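## Task

Slide the yellow bin and the orange bin, and no other bin, to the bench edge closest to the arms. Put the hook back in its current spot, lying flat on the bench with its handle sticking out past that same edge. Every other object must finish resting on the same support it rests on now. Anything that stays in place only because a robot is holding it does not count. At the end, open the grippers and move the arms away.

## Robot and tools

SETUP. Three identical i2rt Big YAM arms, named arm1, arm2 and arm3, work at a shared bench. Each has six revolute joints, a two-finger gripper and a wrist camera (arm1_cam_wrist, arm2_cam_wrist, arm3_cam_wrist). Two fixed room cameras, room_a and room_b, watch the scene. With joints 1 and 6 at zero and the hand level and pointing forward, the wrist camera rides on top of the hand and looks toward the fingertips. Maximum reach is roughly 1.0 m from the joint1 axis. Joints move at different speeds, so the hand can sweep a wide, curved path between two postures.

FRAMES. Poses use one common scene frame: origin on the floor, +z upward. The point called hand lies midway between the fingertips; its z axis runs along the fingers and its y axis is the direction in which the fingers open and close. Hand poses are computed from each robot's real foot pose, which is never printed, via the supplied URDF (hand = link pinch).

JOINTS (all commands are absolute targets, never offsets). Angles are in radians, the gripper in metres. Ranges and the tolerance for counting a joint as arrived:
- joint1_rad: -2.879 to 2.879, ±0.045. Rotates the whole arm about its foot; positive = counter-clockwise seen from above; zero = arm extends the way its foot faces.
- joint2_rad: 0 to 3.141, ±0.14. Shoulder; zero has the upper arm roughly level pointing backward, increasing lifts it up and over to the front.
- joint3_rad: 0 to 3.019, ±0.09. Elbow; zero folds the forearm onto the upper arm, increasing opens it.
- joint4_rad: -1.692 to 1.57, ±0.055. Hand pitch; positive tips the fingers up.
- joint5_rad: -1.57 to 1.57, ±0.03. Sideways hand swing; positive toward the arm's right.
- joint6_rad: -2.094 to 2.094, ±0.035. Hand roll; positive is clockwise viewed from behind the hand.
- gripper_m: 0 to 0.093, ±0.003. Gap between fingertips. Each finger pad can squeeze around 50 to 62 N, sometimes less.
A single motion may run at most 15 s.

TOOLS.
- execute_actions(actions, cameras): actions is a list holding either zero or one action. The action is an object keyed by robot name (arm1, arm2, arm3); each robot takes a "joints" object mapping the joint names above to target values. Include only the joints you want to change, e.g. {"arm1": {"joints": {"gripper_m": 0.05}}, "arm2": {"joints": {"joint1_rad": 0.3}}}. All listed motions start at once and may finish at different moments. An unknown key or a value outside its range makes the whole call rejected, with nothing moving. cameras is a list of camera names (or "all"); omitted, null or ["all"] returns every camera, [] returns none. An empty actions list just reports state and images.
- wait(seconds): 0 to 10 s of letting the scene run with no new command; returns the same report as an empty action.
- zoom_image(camera, region): enlarges part of that camera's most recent full image; region is [x0, y0, x1, y1] in pixels from the top-left, no larger than 504 by 504.
- read_manual(section): returns URDF licence texts ("licences"); moves nothing.
- finished_scene(scene): closes the current scene by number after the last command has been held, reports success and gives the next task. Irreversible. Replying without any tool call ends everything.

READING RESULTS. Each result lists robot states (joint_positions etc.) and images; the "pictures" line names the cameras in image order. joint_status tells how each commanded joint of the last accepted action ended: "off_target" (stopped short and may still be pushing), "contact_stop" or "time_out" (target dropped, joint holds where it stopped, except a timed-out joint that keeps pushing toward its target or toward a point no more than 0.375, 0.375, 0.113, 0.225, 0.075, 0.3 rad away for joints 1 to 6; it will move there by itself if the path clears). "joint command not followed", usually with a "cause:" line, means a safety check blocked that arm's joint targets (the gripper part still runs); blocked joints show "not_followed" and may be retried with every later action until valid targets are sent. Calls without an action never show that line. on_its_own lists what the call did not command; "held at" is the target being held, not the actual position. If a call reports a stop, later motion, wait and finish calls in the same reply are skipped. Omitted joints or robots may still be pushing toward old targets without joint_status saying so. To relieve a push, command the joint to its reported position; a tiny change in target may produce no motion. A joint carrying a load sinks when it stops pushing.

HEAT. Holding loads or pushing warms motors, also while you are thinking. A MOTOR HOT line appears from 85 °C; at 100 °C that arm and its gripper go limp until cooled, reported as OVER-TEMPERATURE FAULT, and unreached keys read "limit_stop_at_motor_heat" (resend them). Some heat carries into the next scene.

TIMING. The simulation keeps running while you compose a reply; the robots hold the last command meanwhile. Faulted arms stay where they ended up.

AVOID. Knocking anything off the work area or onto the floor ends the scene. Two arms pressing hard on each other ends the run; hard impacts may too, and no state line reports arm-to-arm contact. The self and inter-arm collision check can react late and ignores fingers, gripper housings and wrist cameras. The arms keep pushing on contact and can push hard, so avoid drops, slips, slams and forceful shoves. Arms do not wait for one another. Loose objects may occasionally be nudged by outside disturbances.

Each tool is called in YAML: its name, and indented under it one key for each argument.

## Session

execute_actions:
  actions: []

Scene clock: 0.00 s.
arm1.joint_positions: joint1_rad=-0.288 joint2_rad=+0.295 joint3_rad=+1.383 joint4_rad=-1.205 joint5_rad=+0.252 joint6_rad=-0.080 gripper_m=+0.094
arm1.joint_status: not commanded
arm1.hand: x=-0.8449 y=+0.0773 z=+1.3185 quat_wxyz=(-0.602, +0.397, -0.630, -0.290) (m; scene frame)
arm2.joint_positions: joint1_rad=+0.534 joint2_rad=+0.542 joint3_rad=+1.679 joint4_rad=-1.367 joint5_rad=+0.255 joint6_rad=+0.494 gripper_m=+0.094
arm2.joint_status: not commanded
arm2.hand: x=-0.0172 y=+0.1361 z=+1.4280 quat_wxyz=(-0.288, +0.473, -0.619, -0.556) (m; scene frame)
arm3.joint_positions: joint1_rad=+0.690 joint2_rad=+0.339 joint3_rad=+1.665 joint4_rad=-1.232 joint5_rad=-0.231 joint6_rad=-0.296 gripper_m=+0.095
arm3.joint_status: not commanded
arm3.hand: x=+0.8721 y=-0.0245 z=+1.4490 quat_wxyz=(-0.296, +0.673, -0.059, -0.676) (m; scene frame)
pictures: arm1_cam_wrist, arm2_cam_wrist, arm3_cam_wrist, room_a, room_b
Images, in order (width x height): arm1_cam_wrist 616x616, arm2_cam_wrist 616x616, arm3_cam_wrist 616x616, room_a 896x504, room_b 896x504.

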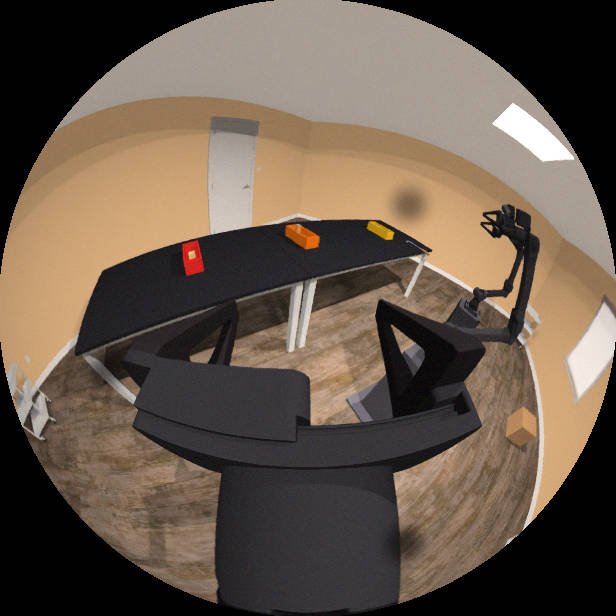

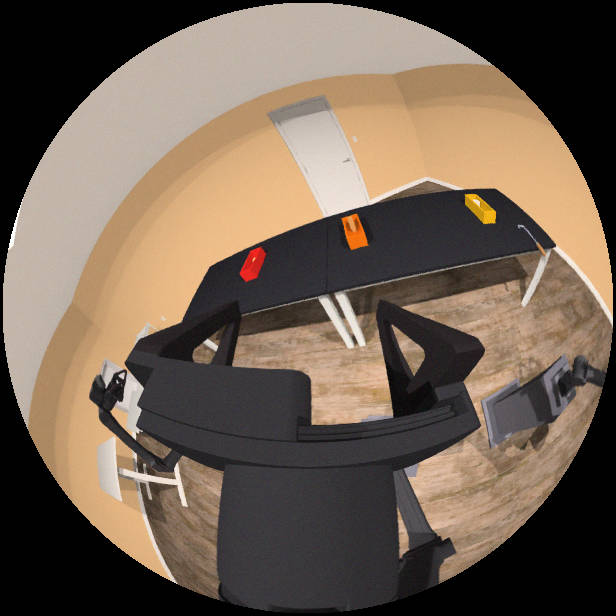

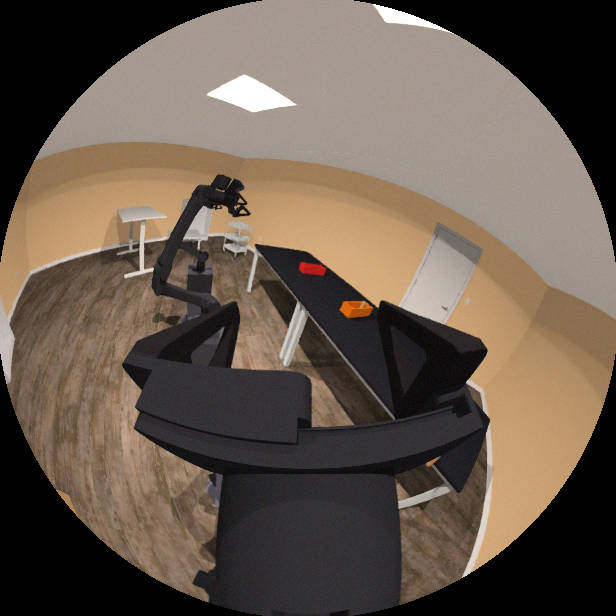

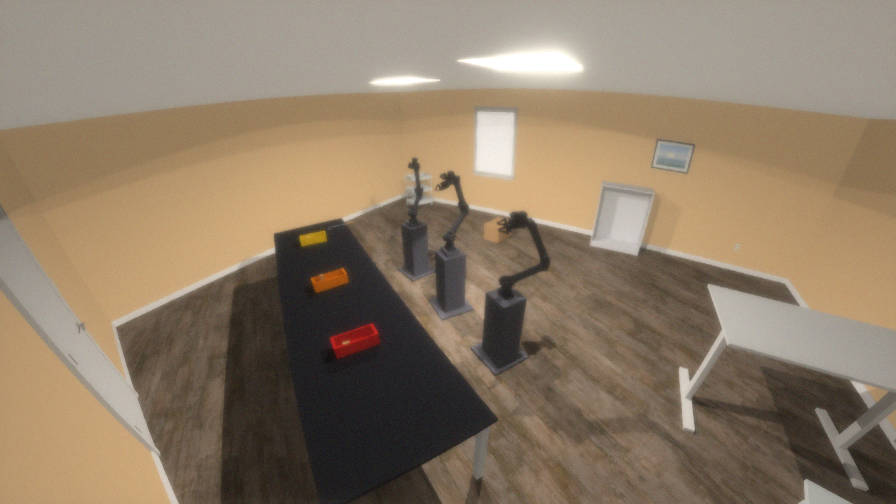

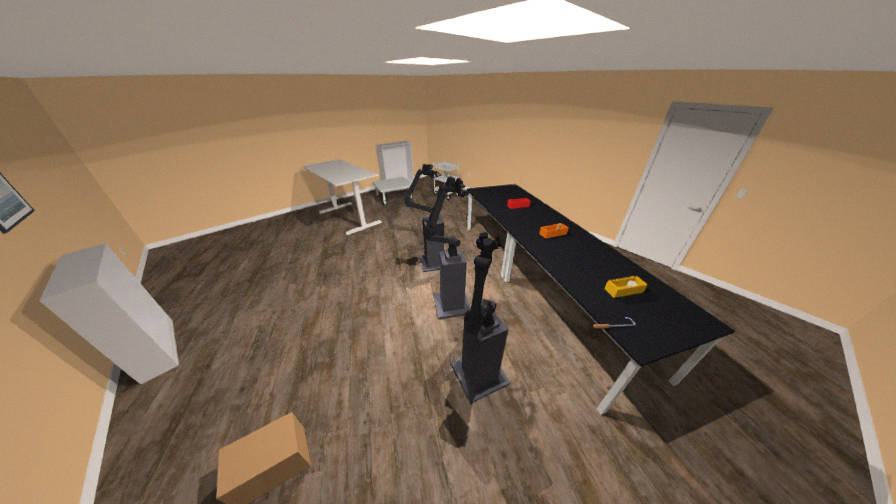

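zoom_image:
  camera: "room_b"
  region: [460, 170, 760, 420]

zoom_image:
  camera: "arm2_cam_wrist"
  region: [300, 160, 600, 330]

zoom_image:
  camera: "room_a"
  region: [250, 190, 520, 440]

Region (460, 170, 760, 420) of room_b's 896x504 image, scaled by 1.680, with more detail than that image has.

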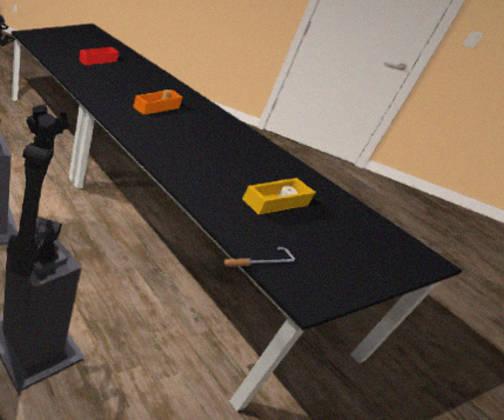

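Region (300, 160, 600, 330) of arm2_cam_wrist's 616x616 image, scaled by 1.680, with more detail than that image has; it fills the top 286 rows of this view, and the rest is white.

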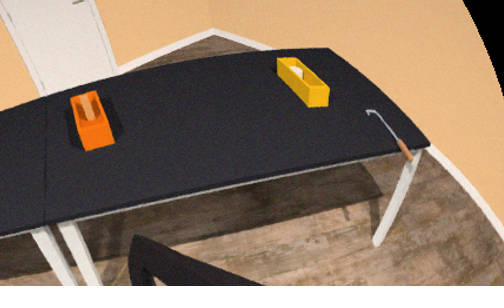

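Region (250, 190, 520, 440) of room_a's 896x504 image, scaled by 1.867, with more detail than that image has; it fills the top 467 rows of this view, and the rest is white.

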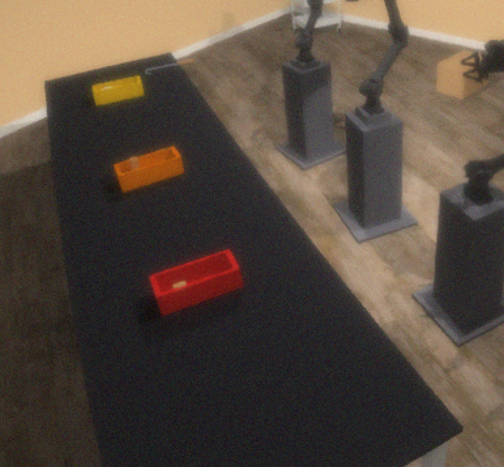

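execute_actions:
  actions:
    - {"arm3": {"joints": {"joint1_rad": -0.709, "joint2_rad": 2.135, "joint3_rad": 1.04, "joint4_rad": 1.115, "joint5_rad": -0.403, "joint6_rad": 0.0, "gripper_m": 0.093}}, "arm2": {"joints": {"joint1_rad": 0.14, "joint2_rad": 1.7, "joint3_rad": 1.0, "joint4_rad": 0.3, "joint5_rad": 0.0, "joint6_rad": 0.0}}}
  cameras: ["arm2_cam_wrist", "arm3_cam_wrist", "room_b"]

Scene clock: 122.17 s.
arm1.joint_positions: joint1_rad=-0.288 joint2_rad=+0.295 joint3_rad=+1.383 joint4_rad=-1.205 joint5_rad=+0.252 joint6_rad=-0.080 gripper_m=+0.094
arm1.joint_status: not commanded
arm1.hand: x=-0.8449 y=+0.0773 z=+1.3185 quat_wxyz=(-0.602, +0.397, -0.630, -0.290) (m; scene frame)
arm2.joint_positions: joint1_rad=+0.139 joint2_rad=+1.689 joint3_rad=+0.979 joint4_rad=+0.282 joint5_rad=+0.003 joint6_rad=+0.011 gripper_m=+0.094
arm2.joint_status: all done
arm2.hand: x=-0.0309 y=+0.6513 z=+0.9009 quat_wxyz=(-0.373, +0.601, -0.587, -0.393) (m; scene frame)
arm3.joint_positions: joint1_rad=-0.714 joint2_rad=+2.131 joint3_rad=+1.037 joint4_rad=+1.101 joint5_rad=-0.401 joint6_rad=-0.014 gripper_m=+0.093
arm3.joint_status: all done
arm3.hand: x=+1.2305 y=+0.6103 z=+0.8177 quat_wxyz=(-0.548, +0.460, -0.531, -0.454) (m; scene frame)
pictures: arm2_cam_wrist, arm3_cam_wrist, room_b
Images, in order (width x height): arm2_cam_wrist 616x616, arm3_cam_wrist 616x616, room_b 896x504.

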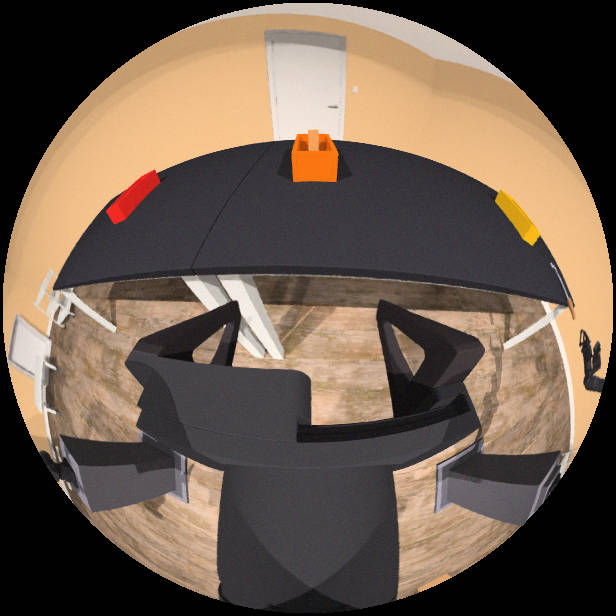

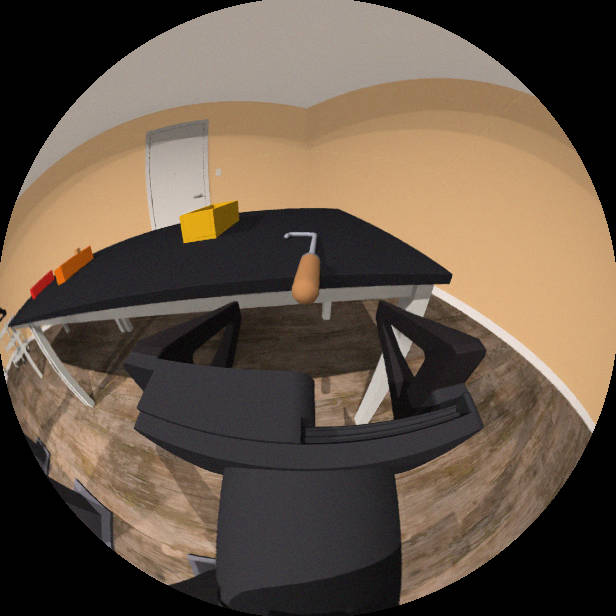

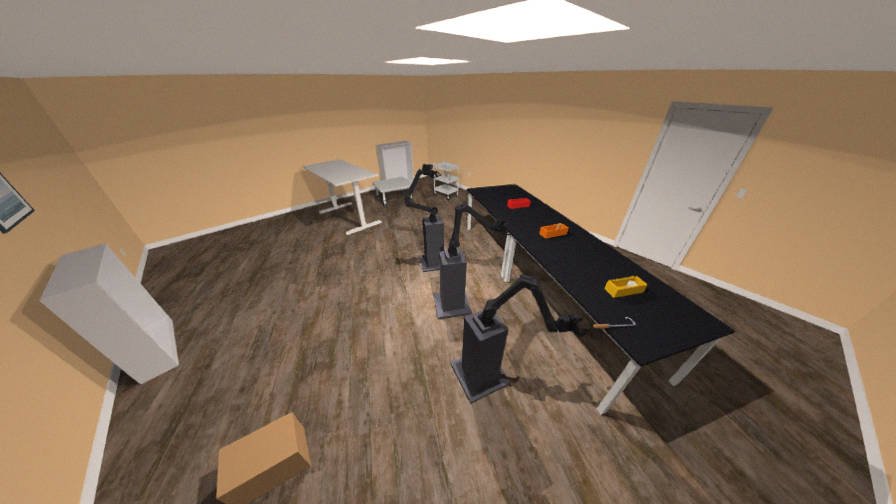

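zoom_image:
  camera: "arm3_cam_wrist"
  region: [160, 180, 460, 340]

zoom_image:
  camera: "arm2_cam_wrist"
  region: [220, 110, 420, 300]

Region (160, 180, 460, 340) of arm3_cam_wrist's 616x616 image, scaled by 1.680, with more detail than that image has; it fills the top 269 rows of this view, and the rest is white.

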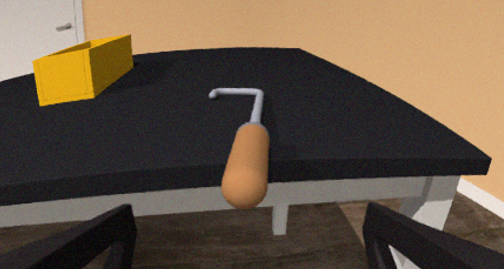

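Region (220, 110, 420, 300) of arm2_cam_wrist's 616x616 image, scaled by 2.520, with more detail than that image has; it fills the top 479 rows of this view, and the rest is white.

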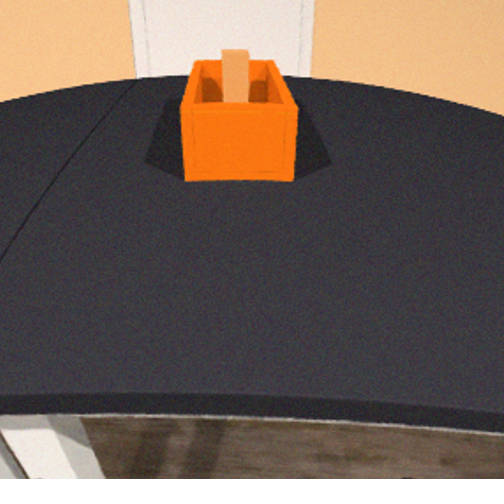

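execute_actions:
  actions:
    - {"arm3": {"joints": {"joint1_rad": -0.609, "joint2_rad": 2.412, "joint3_rad": 1.537, "joint4_rad": 0.893, "joint5_rad": -0.232, "joint6_rad": 0.0, "gripper_m": 0.08}}}
  cameras: ["arm3_cam_wrist"]

Scene clock: 153.07 s.
arm1.joint_positions: joint1_rad=-0.288 joint2_rad=+0.295 joint3_rad=+1.383 joint4_rad=-1.205 joint5_rad=+0.252 joint6_rad=-0.080 gripper_m=+0.094
arm1.joint_status: not commanded
arm1.hand: x=-0.8449 y=+0.0773 z=+1.3185 quat_wxyz=(-0.602, +0.397, -0.630, -0.290) (m; scene frame)
arm2.joint_positions: joint1_rad=+0.139 joint2_rad=+1.689 joint3_rad=+0.979 joint4_rad=+0.282 joint5_rad=+0.003 joint6_rad=+0.011 gripper_m=+0.094
arm2.joint_status: not commanded
arm2.hand: x=-0.0309 y=+0.6513 z=+0.9009 quat_wxyz=(-0.373, +0.601, -0.587, -0.393) (m; scene frame)
arm3.joint_positions: joint1_rad=-0.603 joint2_rad=+2.399 joint3_rad=+1.512 joint4_rad=+0.894 joint5_rad=-0.234 joint6_rad=-0.014 gripper_m=+0.080
arm3.joint_status: all done
arm3.hand: x=+1.2470 y=+0.7560 z=+0.7832 quat_wxyz=(-0.560, +0.445, -0.544, -0.439) (m; scene frame)
pictures: arm3_cam_wrist
Images, in order (width x height): arm3_cam_wrist 616x616.

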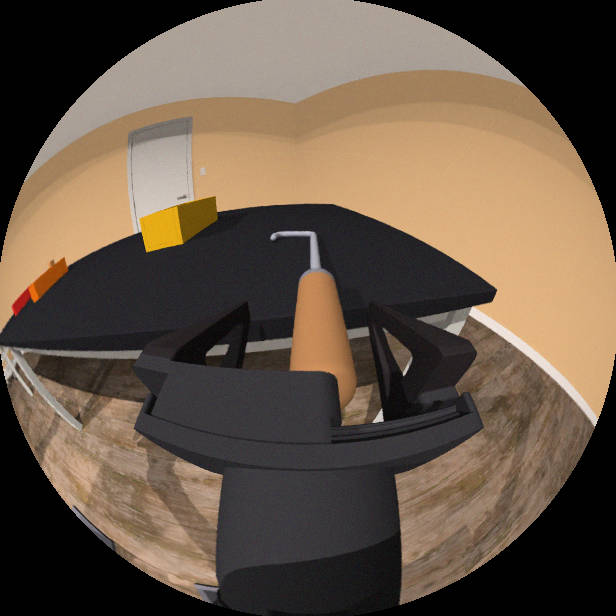

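execute_actions:
  actions:
    - {"arm3": {"joints": {"joint1_rad": -0.62, "joint4_rad": 0.86, "gripper_m": 0.0}}}
  cameras: ["arm3_cam_wrist"]

Scene clock: 161.67 s.
arm1.joint_positions: joint1_rad=-0.288 joint2_rad=+0.295 joint3_rad=+1.383 joint4_rad=-1.205 joint5_rad=+0.252 joint6_rad=-0.080 gripper_m=+0.094
arm1.joint_status: not commanded
arm1.hand: x=-0.8449 y=+0.0773 z=+1.3185 quat_wxyz=(-0.602, +0.397, -0.630, -0.290) (m; scene frame)
arm2.joint_positions: joint1_rad=+0.139 joint2_rad=+1.689 joint3_rad=+0.979 joint4_rad=+0.282 joint5_rad=+0.003 joint6_rad=+0.011 gripper_m=+0.094
arm2.joint_status: not commanded
arm2.hand: x=-0.0309 y=+0.6513 z=+0.9009 quat_wxyz=(-0.373, +0.601, -0.587, -0.393) (m; scene frame)
arm3.joint_positions: joint1_rad=-0.610 joint2_rad=+2.399 joint3_rad=+1.512 joint4_rad=+0.872 joint5_rad=-0.235 joint6_rad=-0.013 gripper_m=+0.030
arm3.joint_status: gripper_m off_target (ended at +0.030, target +0.000); the others done
arm3.hand: x=+1.2522 y=+0.7537 z=+0.7780 quat_wxyz=(-0.555, +0.446, -0.552, -0.434) (m; scene frame)
pictures: arm3_cam_wrist
Images, in order (width x height): arm3_cam_wrist 616x616.

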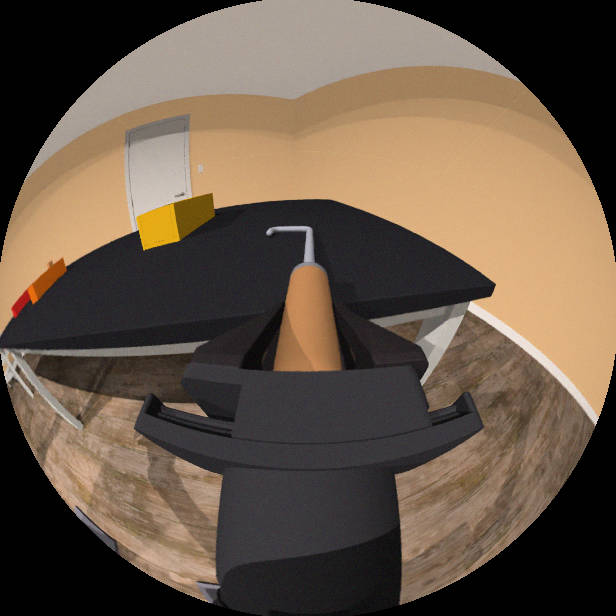

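execute_actions:
  actions:
    - {"arm3": {"joints": {"joint4_rad": 1.08, "joint6_rad": -1.575}}}
  cameras: ["arm3_cam_wrist", "room_b"]

Scene clock: 174.70 s.
arm1.joint_positions: joint1_rad=-0.288 joint2_rad=+0.295 joint3_rad=+1.383 joint4_rad=-1.205 joint5_rad=+0.252 joint6_rad=-0.080 gripper_m=+0.094
arm1.joint_status: not commanded
arm1.hand: x=-0.8449 y=+0.0773 z=+1.3185 quat_wxyz=(-0.602, +0.397, -0.630, -0.290) (m; scene frame)
arm2.joint_positions: joint1_rad=+0.139 joint2_rad=+1.689 joint3_rad=+0.979 joint4_rad=+0.282 joint5_rad=+0.003 joint6_rad=+0.011 gripper_m=+0.094
arm2.joint_status: not commanded
arm2.hand: x=-0.0309 y=+0.6513 z=+0.9009 quat_wxyz=(-0.373, +0.601, -0.587, -0.393) (m; scene frame)
arm3.joint_positions: joint1_rad=-0.611 joint2_rad=+2.421 joint3_rad=+1.512 joint4_rad=+1.049 joint5_rad=-0.234 joint6_rad=-1.555 gripper_m=+0.030
arm3.joint_status: all done
arm3.hand: x=+1.2507 y=+0.7493 z=+0.8024 quat_wxyz=(-0.750, +0.652, -0.066, +0.094) (m; scene frame)
pictures: arm3_cam_wrist, room_b
Images, in order (width x height): arm3_cam_wrist 616x616, room_b 896x504.

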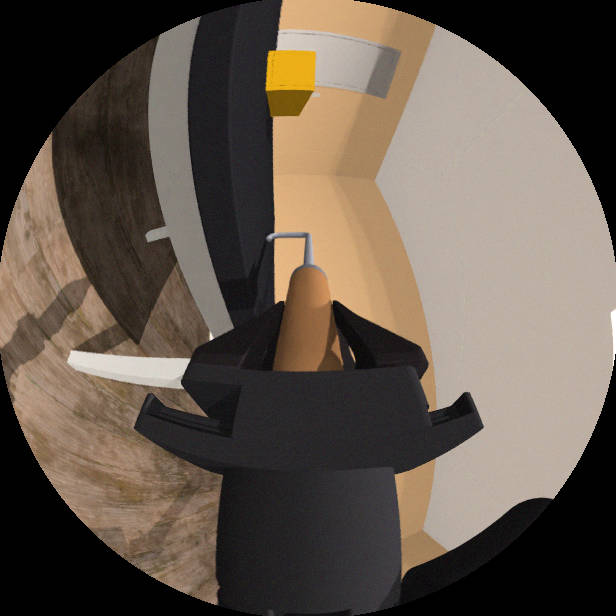

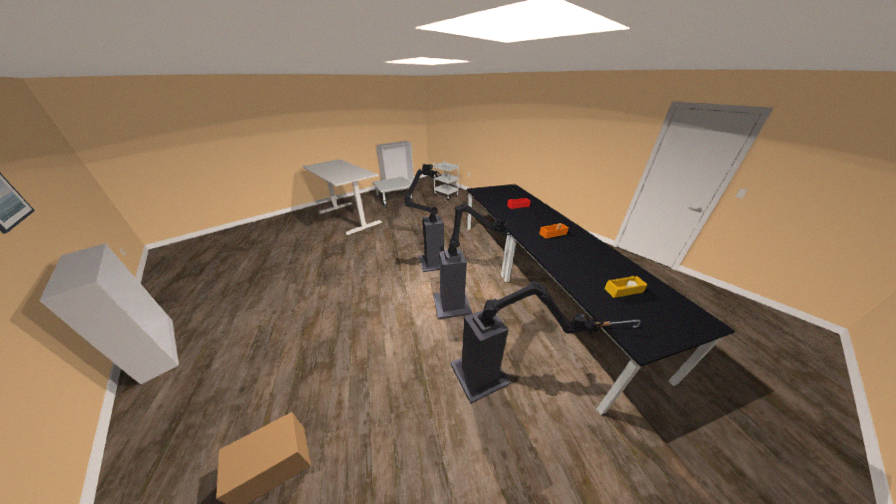

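execute_actions:
  actions:
    - {"arm3": {"joints": {"joint1_rad": -0.20, "joint2_rad": 2.32, "joint3_rad": 1.944, "joint4_rad": 0.62, "joint5_rad": -0.045}}, "arm2": {"joints": {"joint1_rad": -0.5, "joint4_rad": 0.6}}}
  cameras: ["arm2_cam_wrist", "arm3_cam_wrist", "room_a", "room_b"]

Scene clock: 276.63 s.
arm1.joint_positions: joint1_rad=-0.288 joint2_rad=+0.295 joint3_rad=+1.383 joint4_rad=-1.205 joint5_rad=+0.252 joint6_rad=-0.080 gripper_m=+0.094
arm1.joint_status: not commanded
arm1.hand: x=-0.8449 y=+0.0773 z=+1.3185 quat_wxyz=(-0.602, +0.397, -0.630, -0.290) (m; scene frame)
arm2.joint_positions: joint1_rad=-0.505 joint2_rad=+1.689 joint3_rad=+0.979 joint4_rad=+0.581 joint5_rad=+0.001 joint6_rad=+0.009 gripper_m=+0.094
arm2.joint_status: all done
arm2.hand: x=+0.3742 y=+0.5530 z=+0.9690 quat_wxyz=(-0.582, +0.344, -0.668, -0.311) (m; scene frame)
arm3.joint_positions: joint1_rad=-0.193 joint2_rad=+2.335 joint3_rad=+1.882 joint4_rad=+0.594 joint5_rad=-0.046 joint6_rad=-1.557 gripper_m=+0.030
arm3.joint_status: all done
arm3.hand: x=+0.9503 y=+0.9122 z=+0.9634 quat_wxyz=(-0.756, +0.654, +0.001, -0.001) (m; scene frame)
pictures: arm2_cam_wrist, arm3_cam_wrist, room_a, room_b
Images, in order (width x height): arm2_cam_wrist 616x616, arm3_cam_wrist 616x616, room_a 896x504, room_b 896x504.

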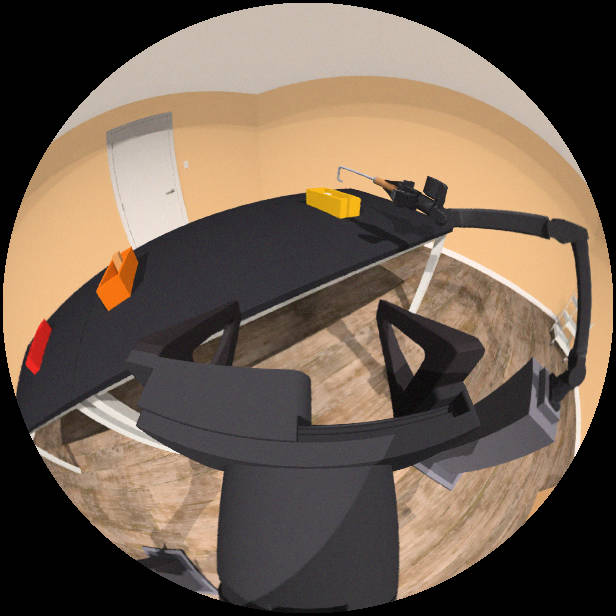

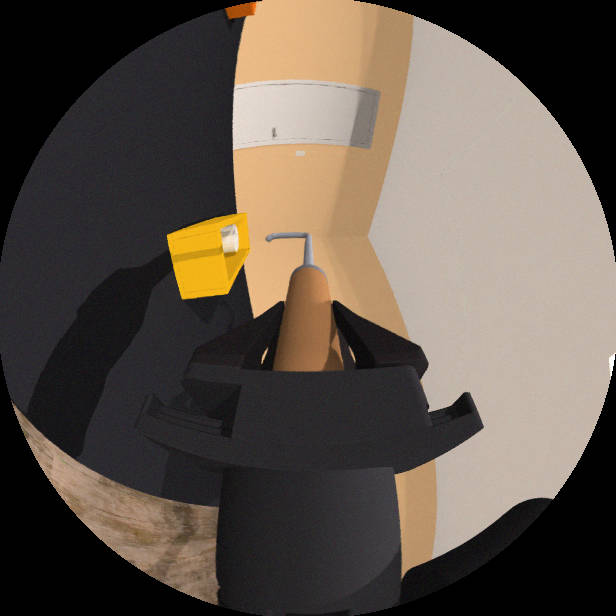

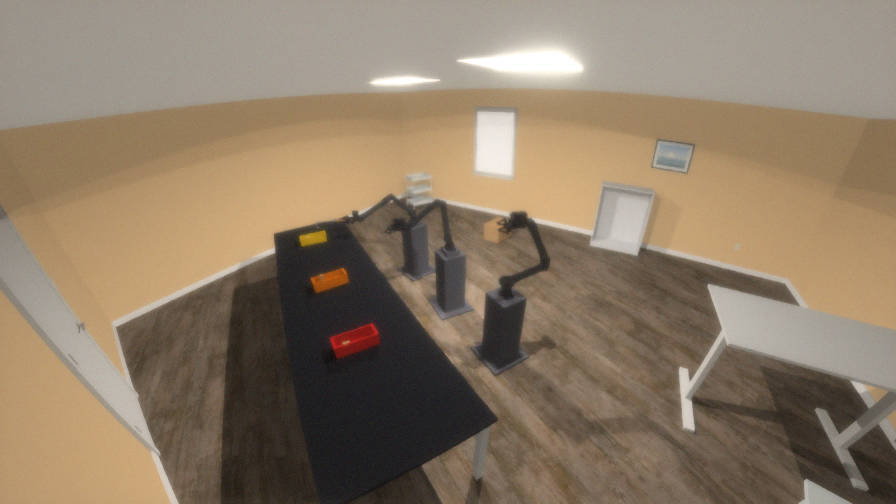

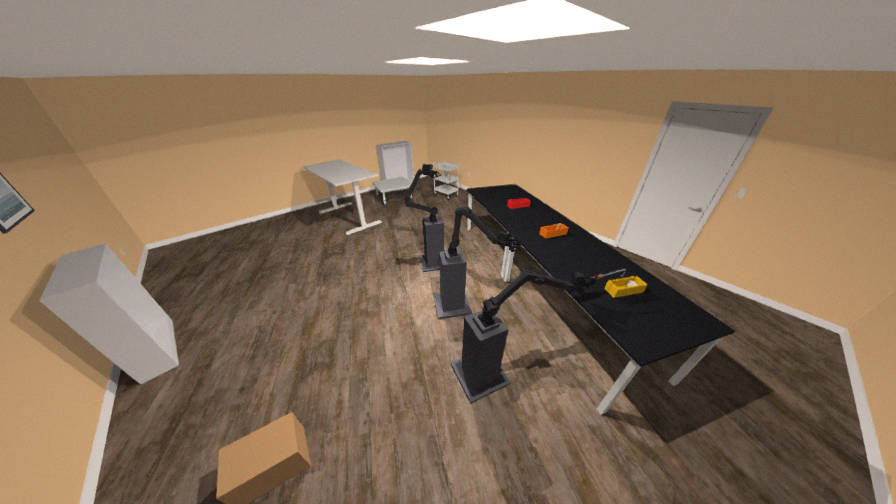

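zoom_image:
  camera: "arm3_cam_wrist"
  region: [150, 190, 350, 320]

zoom_image:
  camera: "arm2_cam_wrist"
  region: [290, 150, 470, 260]

zoom_image:
  camera: "room_b"
  region: [560, 240, 700, 330]

Region (150, 190, 350, 320) of arm3_cam_wrist's 616x616 image, scaled by 2.520, with more detail than that image has; it fills the top 328 rows of this view, and the rest is white.

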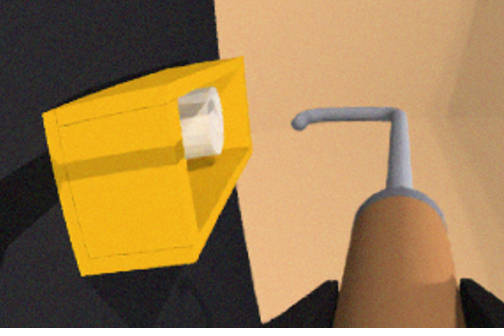

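Region (290, 150, 470, 260) of arm2_cam_wrist's 616x616 image, scaled by 2.800, with more detail than that image has.

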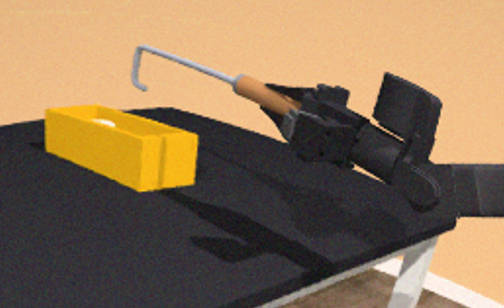

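Region (560, 240, 700, 330) of room_b's 896x504 image, scaled by 3.600, with more detail than that image has; it fills the top 324 rows of this view, and the rest is white.

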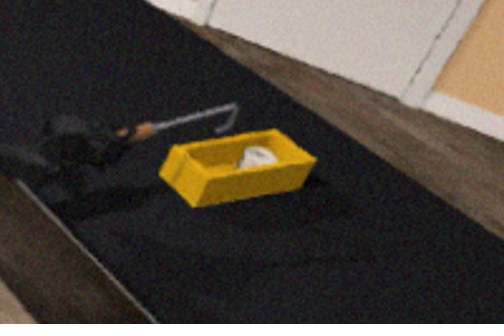

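execute_actions:
  actions:
    - {"arm3": {"joints": {"joint2_rad": 2.245, "joint3_rad": 1.837, "joint4_rad": 0.34, "joint5_rad": -0.02}}}
  cameras: ["arm2_cam_wrist", "arm3_cam_wrist", "room_b"]

Scene clock: 314.60 s.
arm1.joint_positions: joint1_rad=-0.288 joint2_rad=+0.295 joint3_rad=+1.383 joint4_rad=-1.205 joint5_rad=+0.252 joint6_rad=-0.080 gripper_m=+0.094
arm1.joint_status: not commanded
arm1.hand: x=-0.8449 y=+0.0773 z=+1.3185 quat_wxyz=(-0.602, +0.397, -0.630, -0.290) (m; scene frame)
arm2.joint_positions: joint1_rad=-0.505 joint2_rad=+1.689 joint3_rad=+0.979 joint4_rad=+0.581 joint5_rad=+0.001 joint6_rad=+0.009 gripper_m=+0.094
arm2.joint_status: not commanded
arm2.hand: x=+0.3742 y=+0.5530 z=+0.9690 quat_wxyz=(-0.582, +0.344, -0.668, -0.311) (m; scene frame)
arm3.joint_positions: joint1_rad=-0.195 joint2_rad=+2.286 joint3_rad=+1.808 joint4_rad=+0.316 joint5_rad=-0.020 joint6_rad=-1.557 gripper_m=+0.030
arm3.joint_status: all done
arm3.hand: x=+0.9566 y=+0.8957 z=+0.8961 quat_wxyz=(-0.649, +0.760, -0.015, +0.006) (m; scene frame)
pictures: arm2_cam_wrist, arm3_cam_wrist, room_b
Images, in order (width x height): arm2_cam_wrist 616x616, arm3_cam_wrist 616x616, room_b 896x504.

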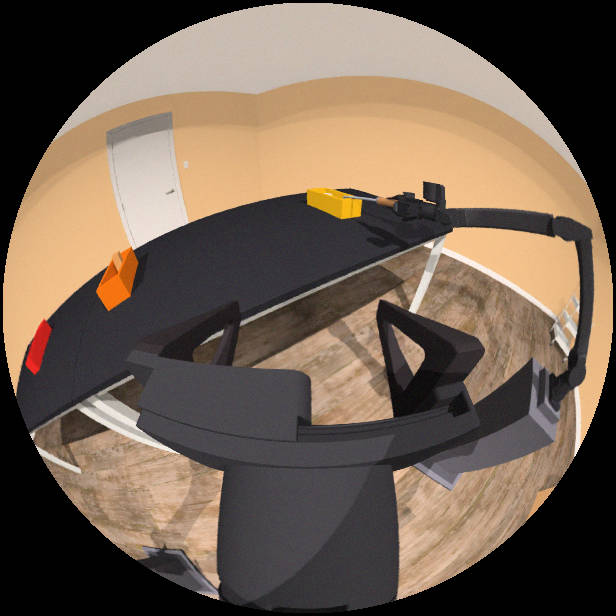

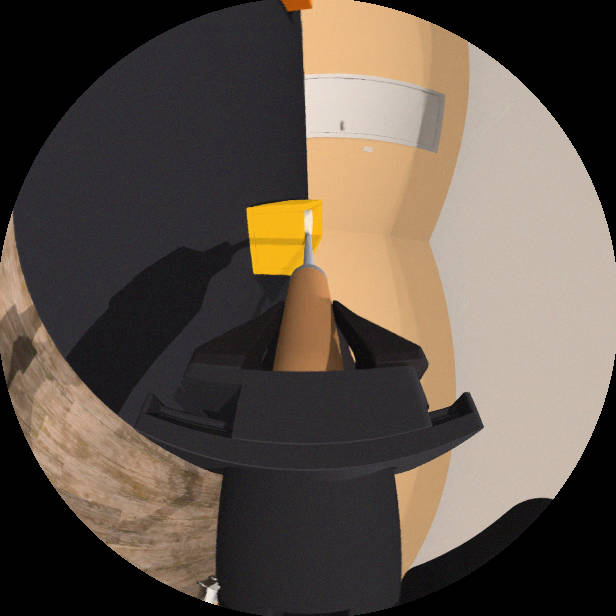

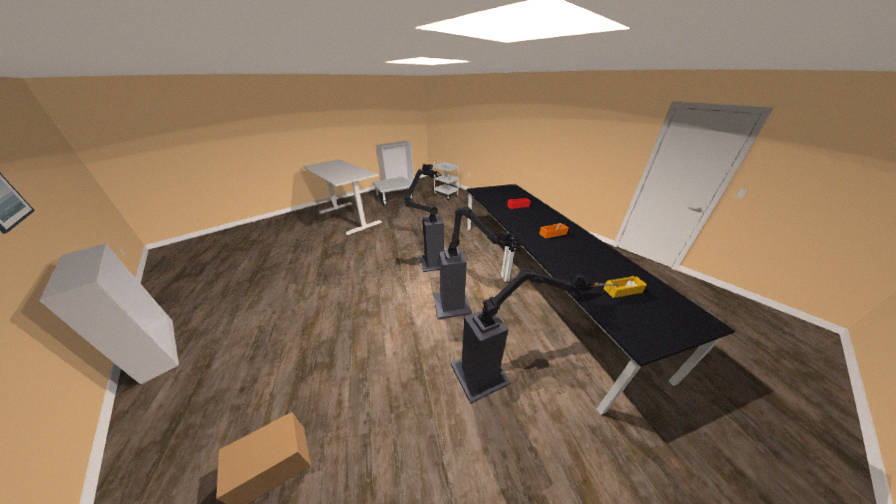

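execute_actions:
  actions:
    - {"arm3": {"joints": {"joint2_rad": 1.44, "joint3_rad": 1.005, "joint4_rad": 0.15}}}
  cameras: ["arm2_cam_wrist", "arm3_cam_wrist", "room_a", "room_b"]

Scene clock: 331.03 s.
arm1.joint_positions: joint1_rad=-0.288 joint2_rad=+0.295 joint3_rad=+1.383 joint4_rad=-1.205 joint5_rad=+0.252 joint6_rad=-0.080 gripper_m=+0.094
arm1.joint_status: not commanded
arm1.hand: x=-0.8449 y=+0.0773 z=+1.3185 quat_wxyz=(-0.602, +0.397, -0.630, -0.290) (m; scene frame)
arm2.joint_positions: joint1_rad=-0.505 joint2_rad=+1.689 joint3_rad=+0.979 joint4_rad=+0.581 joint5_rad=+0.001 joint6_rad=+0.009 gripper_m=+0.094
arm2.joint_status: not commanded
arm2.hand: x=+0.3742 y=+0.5530 z=+0.9690 quat_wxyz=(-0.582, +0.344, -0.668, -0.311) (m; scene frame)
arm3.joint_positions: joint1_rad=-0.195 joint2_rad=+1.448 joint3_rad=+0.985 joint4_rad=+0.127 joint5_rad=-0.020 joint6_rad=-1.561 gripper_m=+0.030
arm3.joint_status: all done
arm3.hand: x=+0.9423 y=+0.6091 z=+1.0009 quat_wxyz=(-0.580, +0.814, -0.015, +0.006) (m; scene frame)
pictures: arm2_cam_wrist, arm3_cam_wrist, room_a, room_b
Images, in order (width x height): arm2_cam_wrist 616x616, arm3_cam_wrist 616x616, room_a 896x504, room_b 896x504.

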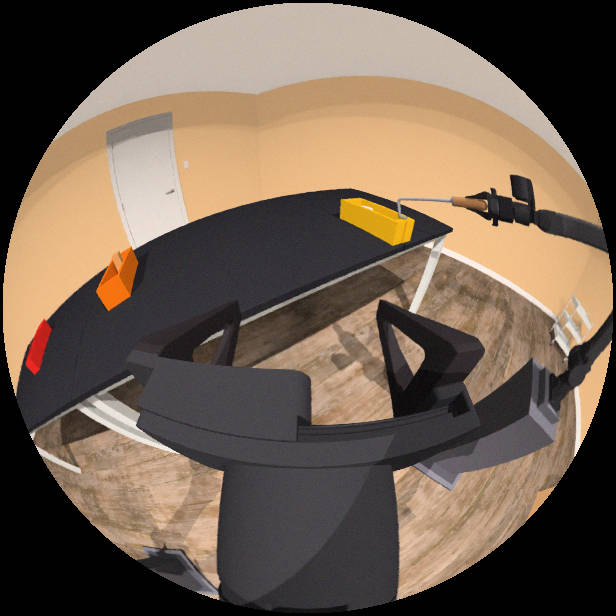

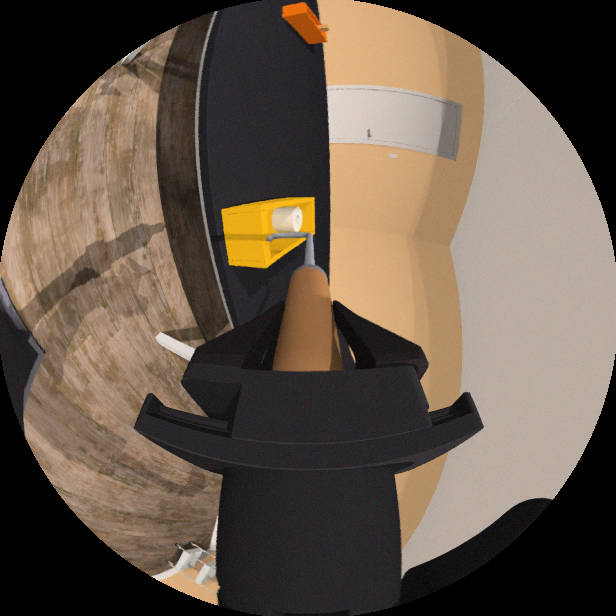

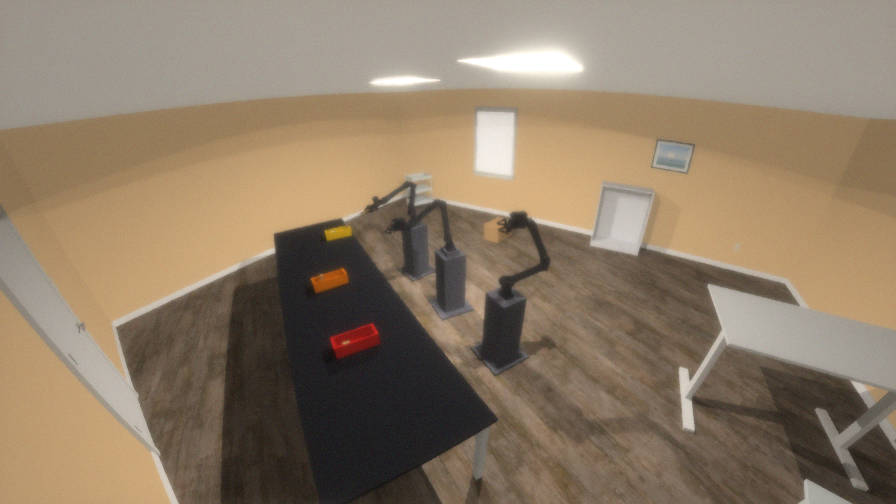

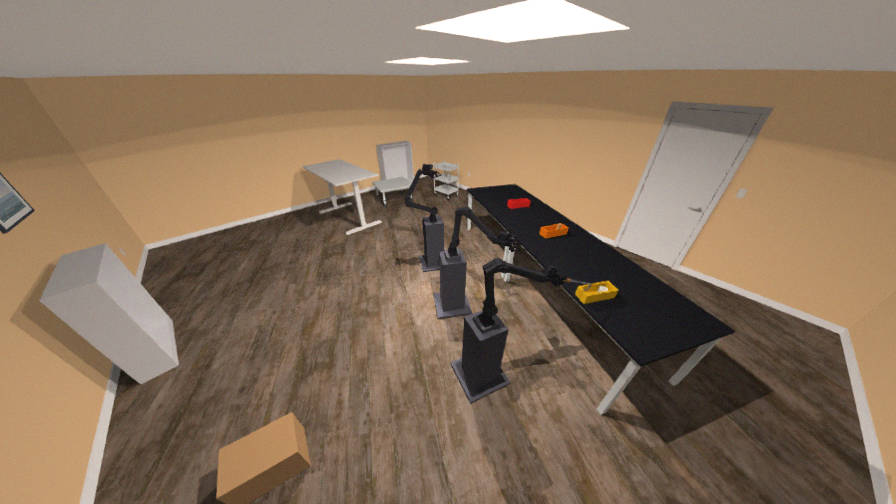

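zoom_image:
  camera: "arm2_cam_wrist"
  region: [320, 170, 520, 290]

zoom_image:
  camera: "arm3_cam_wrist"
  region: [160, 170, 360, 320]

Region (320, 170, 520, 290) of arm2_cam_wrist's 616x616 image, scaled by 2.520, with more detail than that image has; it fills the top 302 rows of this view, and the rest is white.

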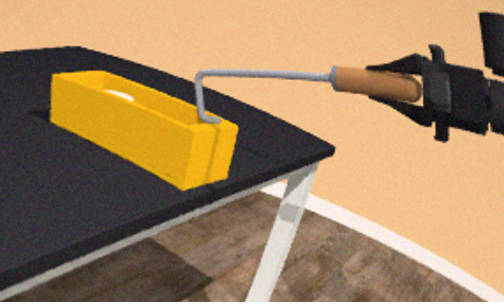

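Region (160, 170, 360, 320) of arm3_cam_wrist's 616x616 image, scaled by 2.520, with more detail than that image has; it fills the top 378 rows of this view, and the rest is white.

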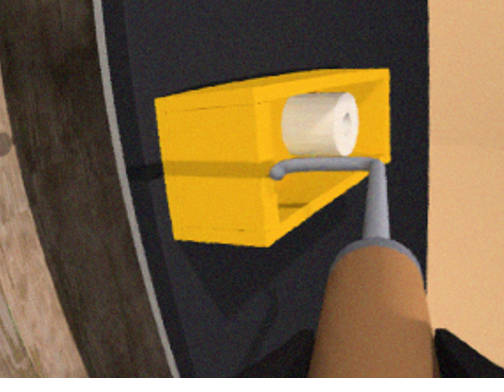

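execute_actions:
  actions:
    - {"arm3": {"joints": {"joint1_rad": 0.492, "joint2_rad": 2.51, "joint3_rad": 1.936, "joint4_rad": 0.777, "joint5_rad": 0.643, "joint6_rad": 0.015}}, "arm2": {"joints": {"joint1_rad": -0.17, "joint2_rad": 2.38, "joint3_rad": 1.90, "joint4_rad": 0.715, "joint5_rad": -0.687}}}
  cameras: ["arm2_cam_wrist", "arm3_cam_wrist", "room_a", "room_b"]

Scene clock: 394.43 s.
arm1.joint_positions: joint1_rad=-0.288 joint2_rad=+0.295 joint3_rad=+1.383 joint4_rad=-1.205 joint5_rad=+0.252 joint6_rad=-0.080 gripper_m=+0.094
arm1.joint_status: not commanded
arm1.hand: x=-0.8449 y=+0.0773 z=+1.3185 quat_wxyz=(-0.602, +0.397, -0.630, -0.290) (m; scene frame)
arm2.joint_positions: joint1_rad=-0.177 joint2_rad=+2.387 joint3_rad=+1.864 joint4_rad=+0.702 joint5_rad=-0.683 joint6_rad=+0.009 gripper_m=+0.094
arm2.joint_status: all done
arm2.hand: x=+0.1300 y=+0.8798 z=+0.9400 quat_wxyz=(-0.445, +0.566, -0.329, -0.611) (m; scene frame)
arm3.joint_positions: joint1_rad=+0.493 joint2_rad=+2.545 joint3_rad=+1.863 joint4_rad=+0.750 joint5_rad=+0.645 joint6_rad=-0.004 gripper_m=+0.030
arm3.joint_status: all done
arm3.hand: x=+0.4740 y=+0.7619 z=+0.7962 quat_wxyz=(-0.508, +0.477, -0.493, -0.521) (m; scene frame)
pictures: arm2_cam_wrist, arm3_cam_wrist, room_a, room_b
Images, in order (width x height): arm2_cam_wrist 616x616, arm3_cam_wrist 616x616, room_a 896x504, room_b 896x504.

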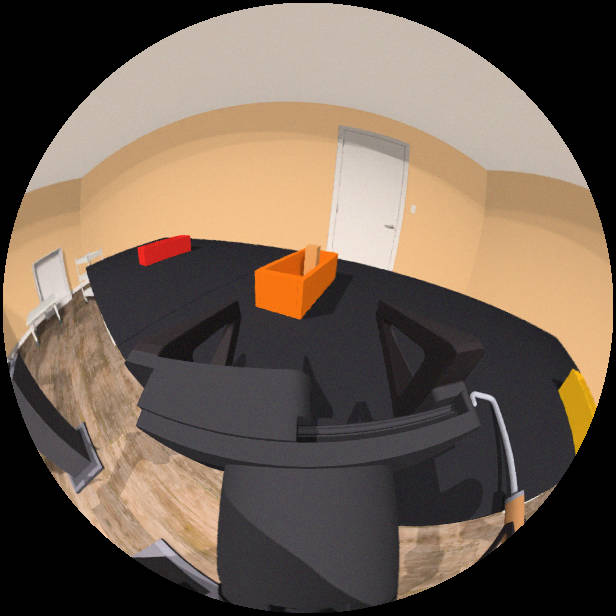

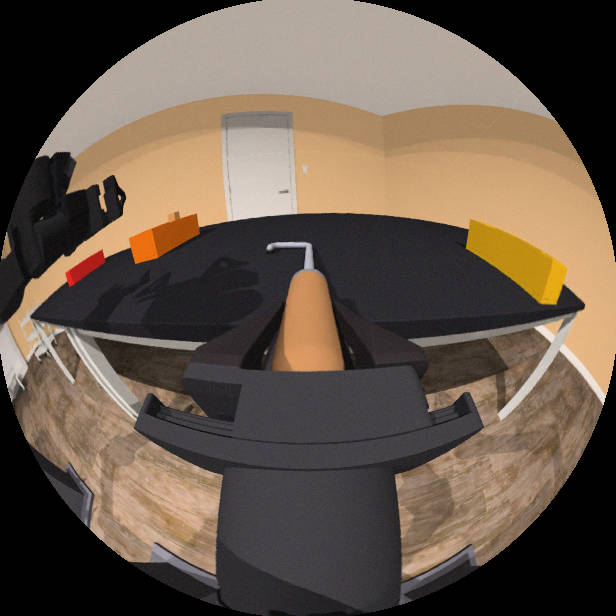

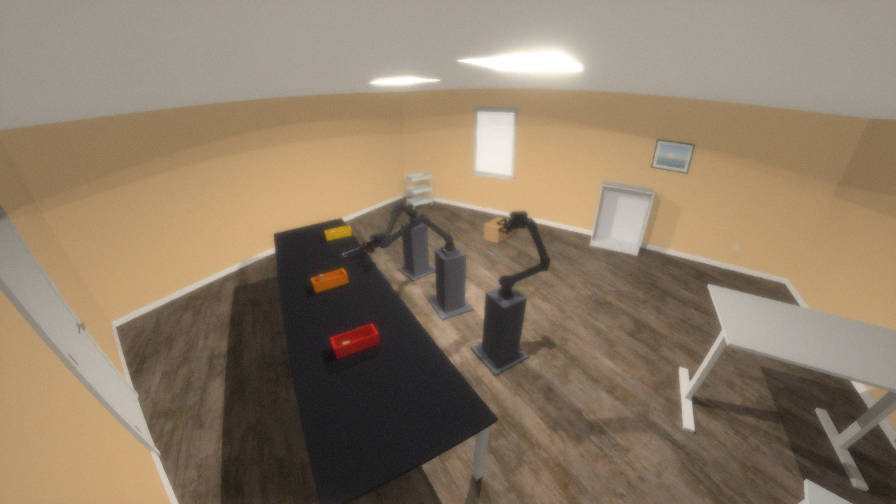

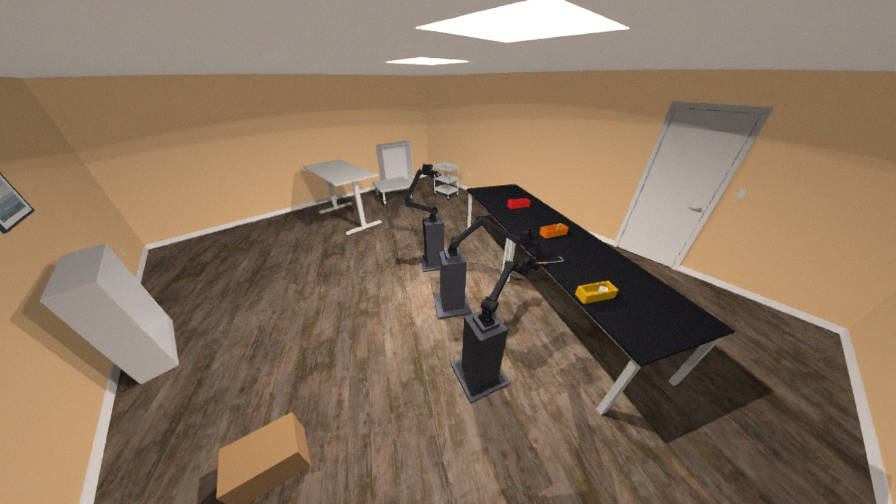

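execute_actions:
  actions:
    - {"arm3": {"joints": {"joint2_rad": 2.535, "joint4_rad": 0.70}}}
  cameras: ["arm3_cam_wrist"]

Scene clock: 403.67 s.
arm1.joint_positions: joint1_rad=-0.288 joint2_rad=+0.295 joint3_rad=+1.383 joint4_rad=-1.205 joint5_rad=+0.252 joint6_rad=-0.080 gripper_m=+0.094
arm1.joint_status: not commanded
arm1.hand: x=-0.8449 y=+0.0773 z=+1.3185 quat_wxyz=(-0.602, +0.397, -0.630, -0.290) (m; scene frame)
arm2.joint_positions: joint1_rad=-0.177 joint2_rad=+2.387 joint3_rad=+1.864 joint4_rad=+0.702 joint5_rad=-0.683 joint6_rad=+0.009 gripper_m=+0.094
arm2.joint_status: not commanded
arm2.hand: x=+0.1300 y=+0.8798 z=+0.9400 quat_wxyz=(-0.445, +0.566, -0.329, -0.611) (m; scene frame)
arm3.joint_positions: joint1_rad=+0.493 joint2_rad=+2.545 joint3_rad=+1.873 joint4_rad=+0.698 joint5_rad=+0.645 joint6_rad=-0.002 gripper_m=+0.030
arm3.joint_status: all done
arm3.hand: x=+0.4723 y=+0.7641 z=+0.7903 quat_wxyz=(-0.505, +0.491, -0.496, -0.507) (m; scene frame)
pictures: arm3_cam_wrist
Images, in order (width x height): arm3_cam_wrist 616x616.

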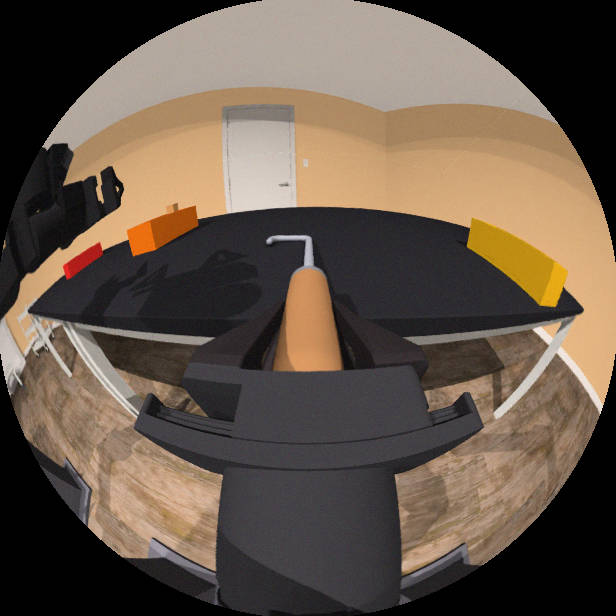

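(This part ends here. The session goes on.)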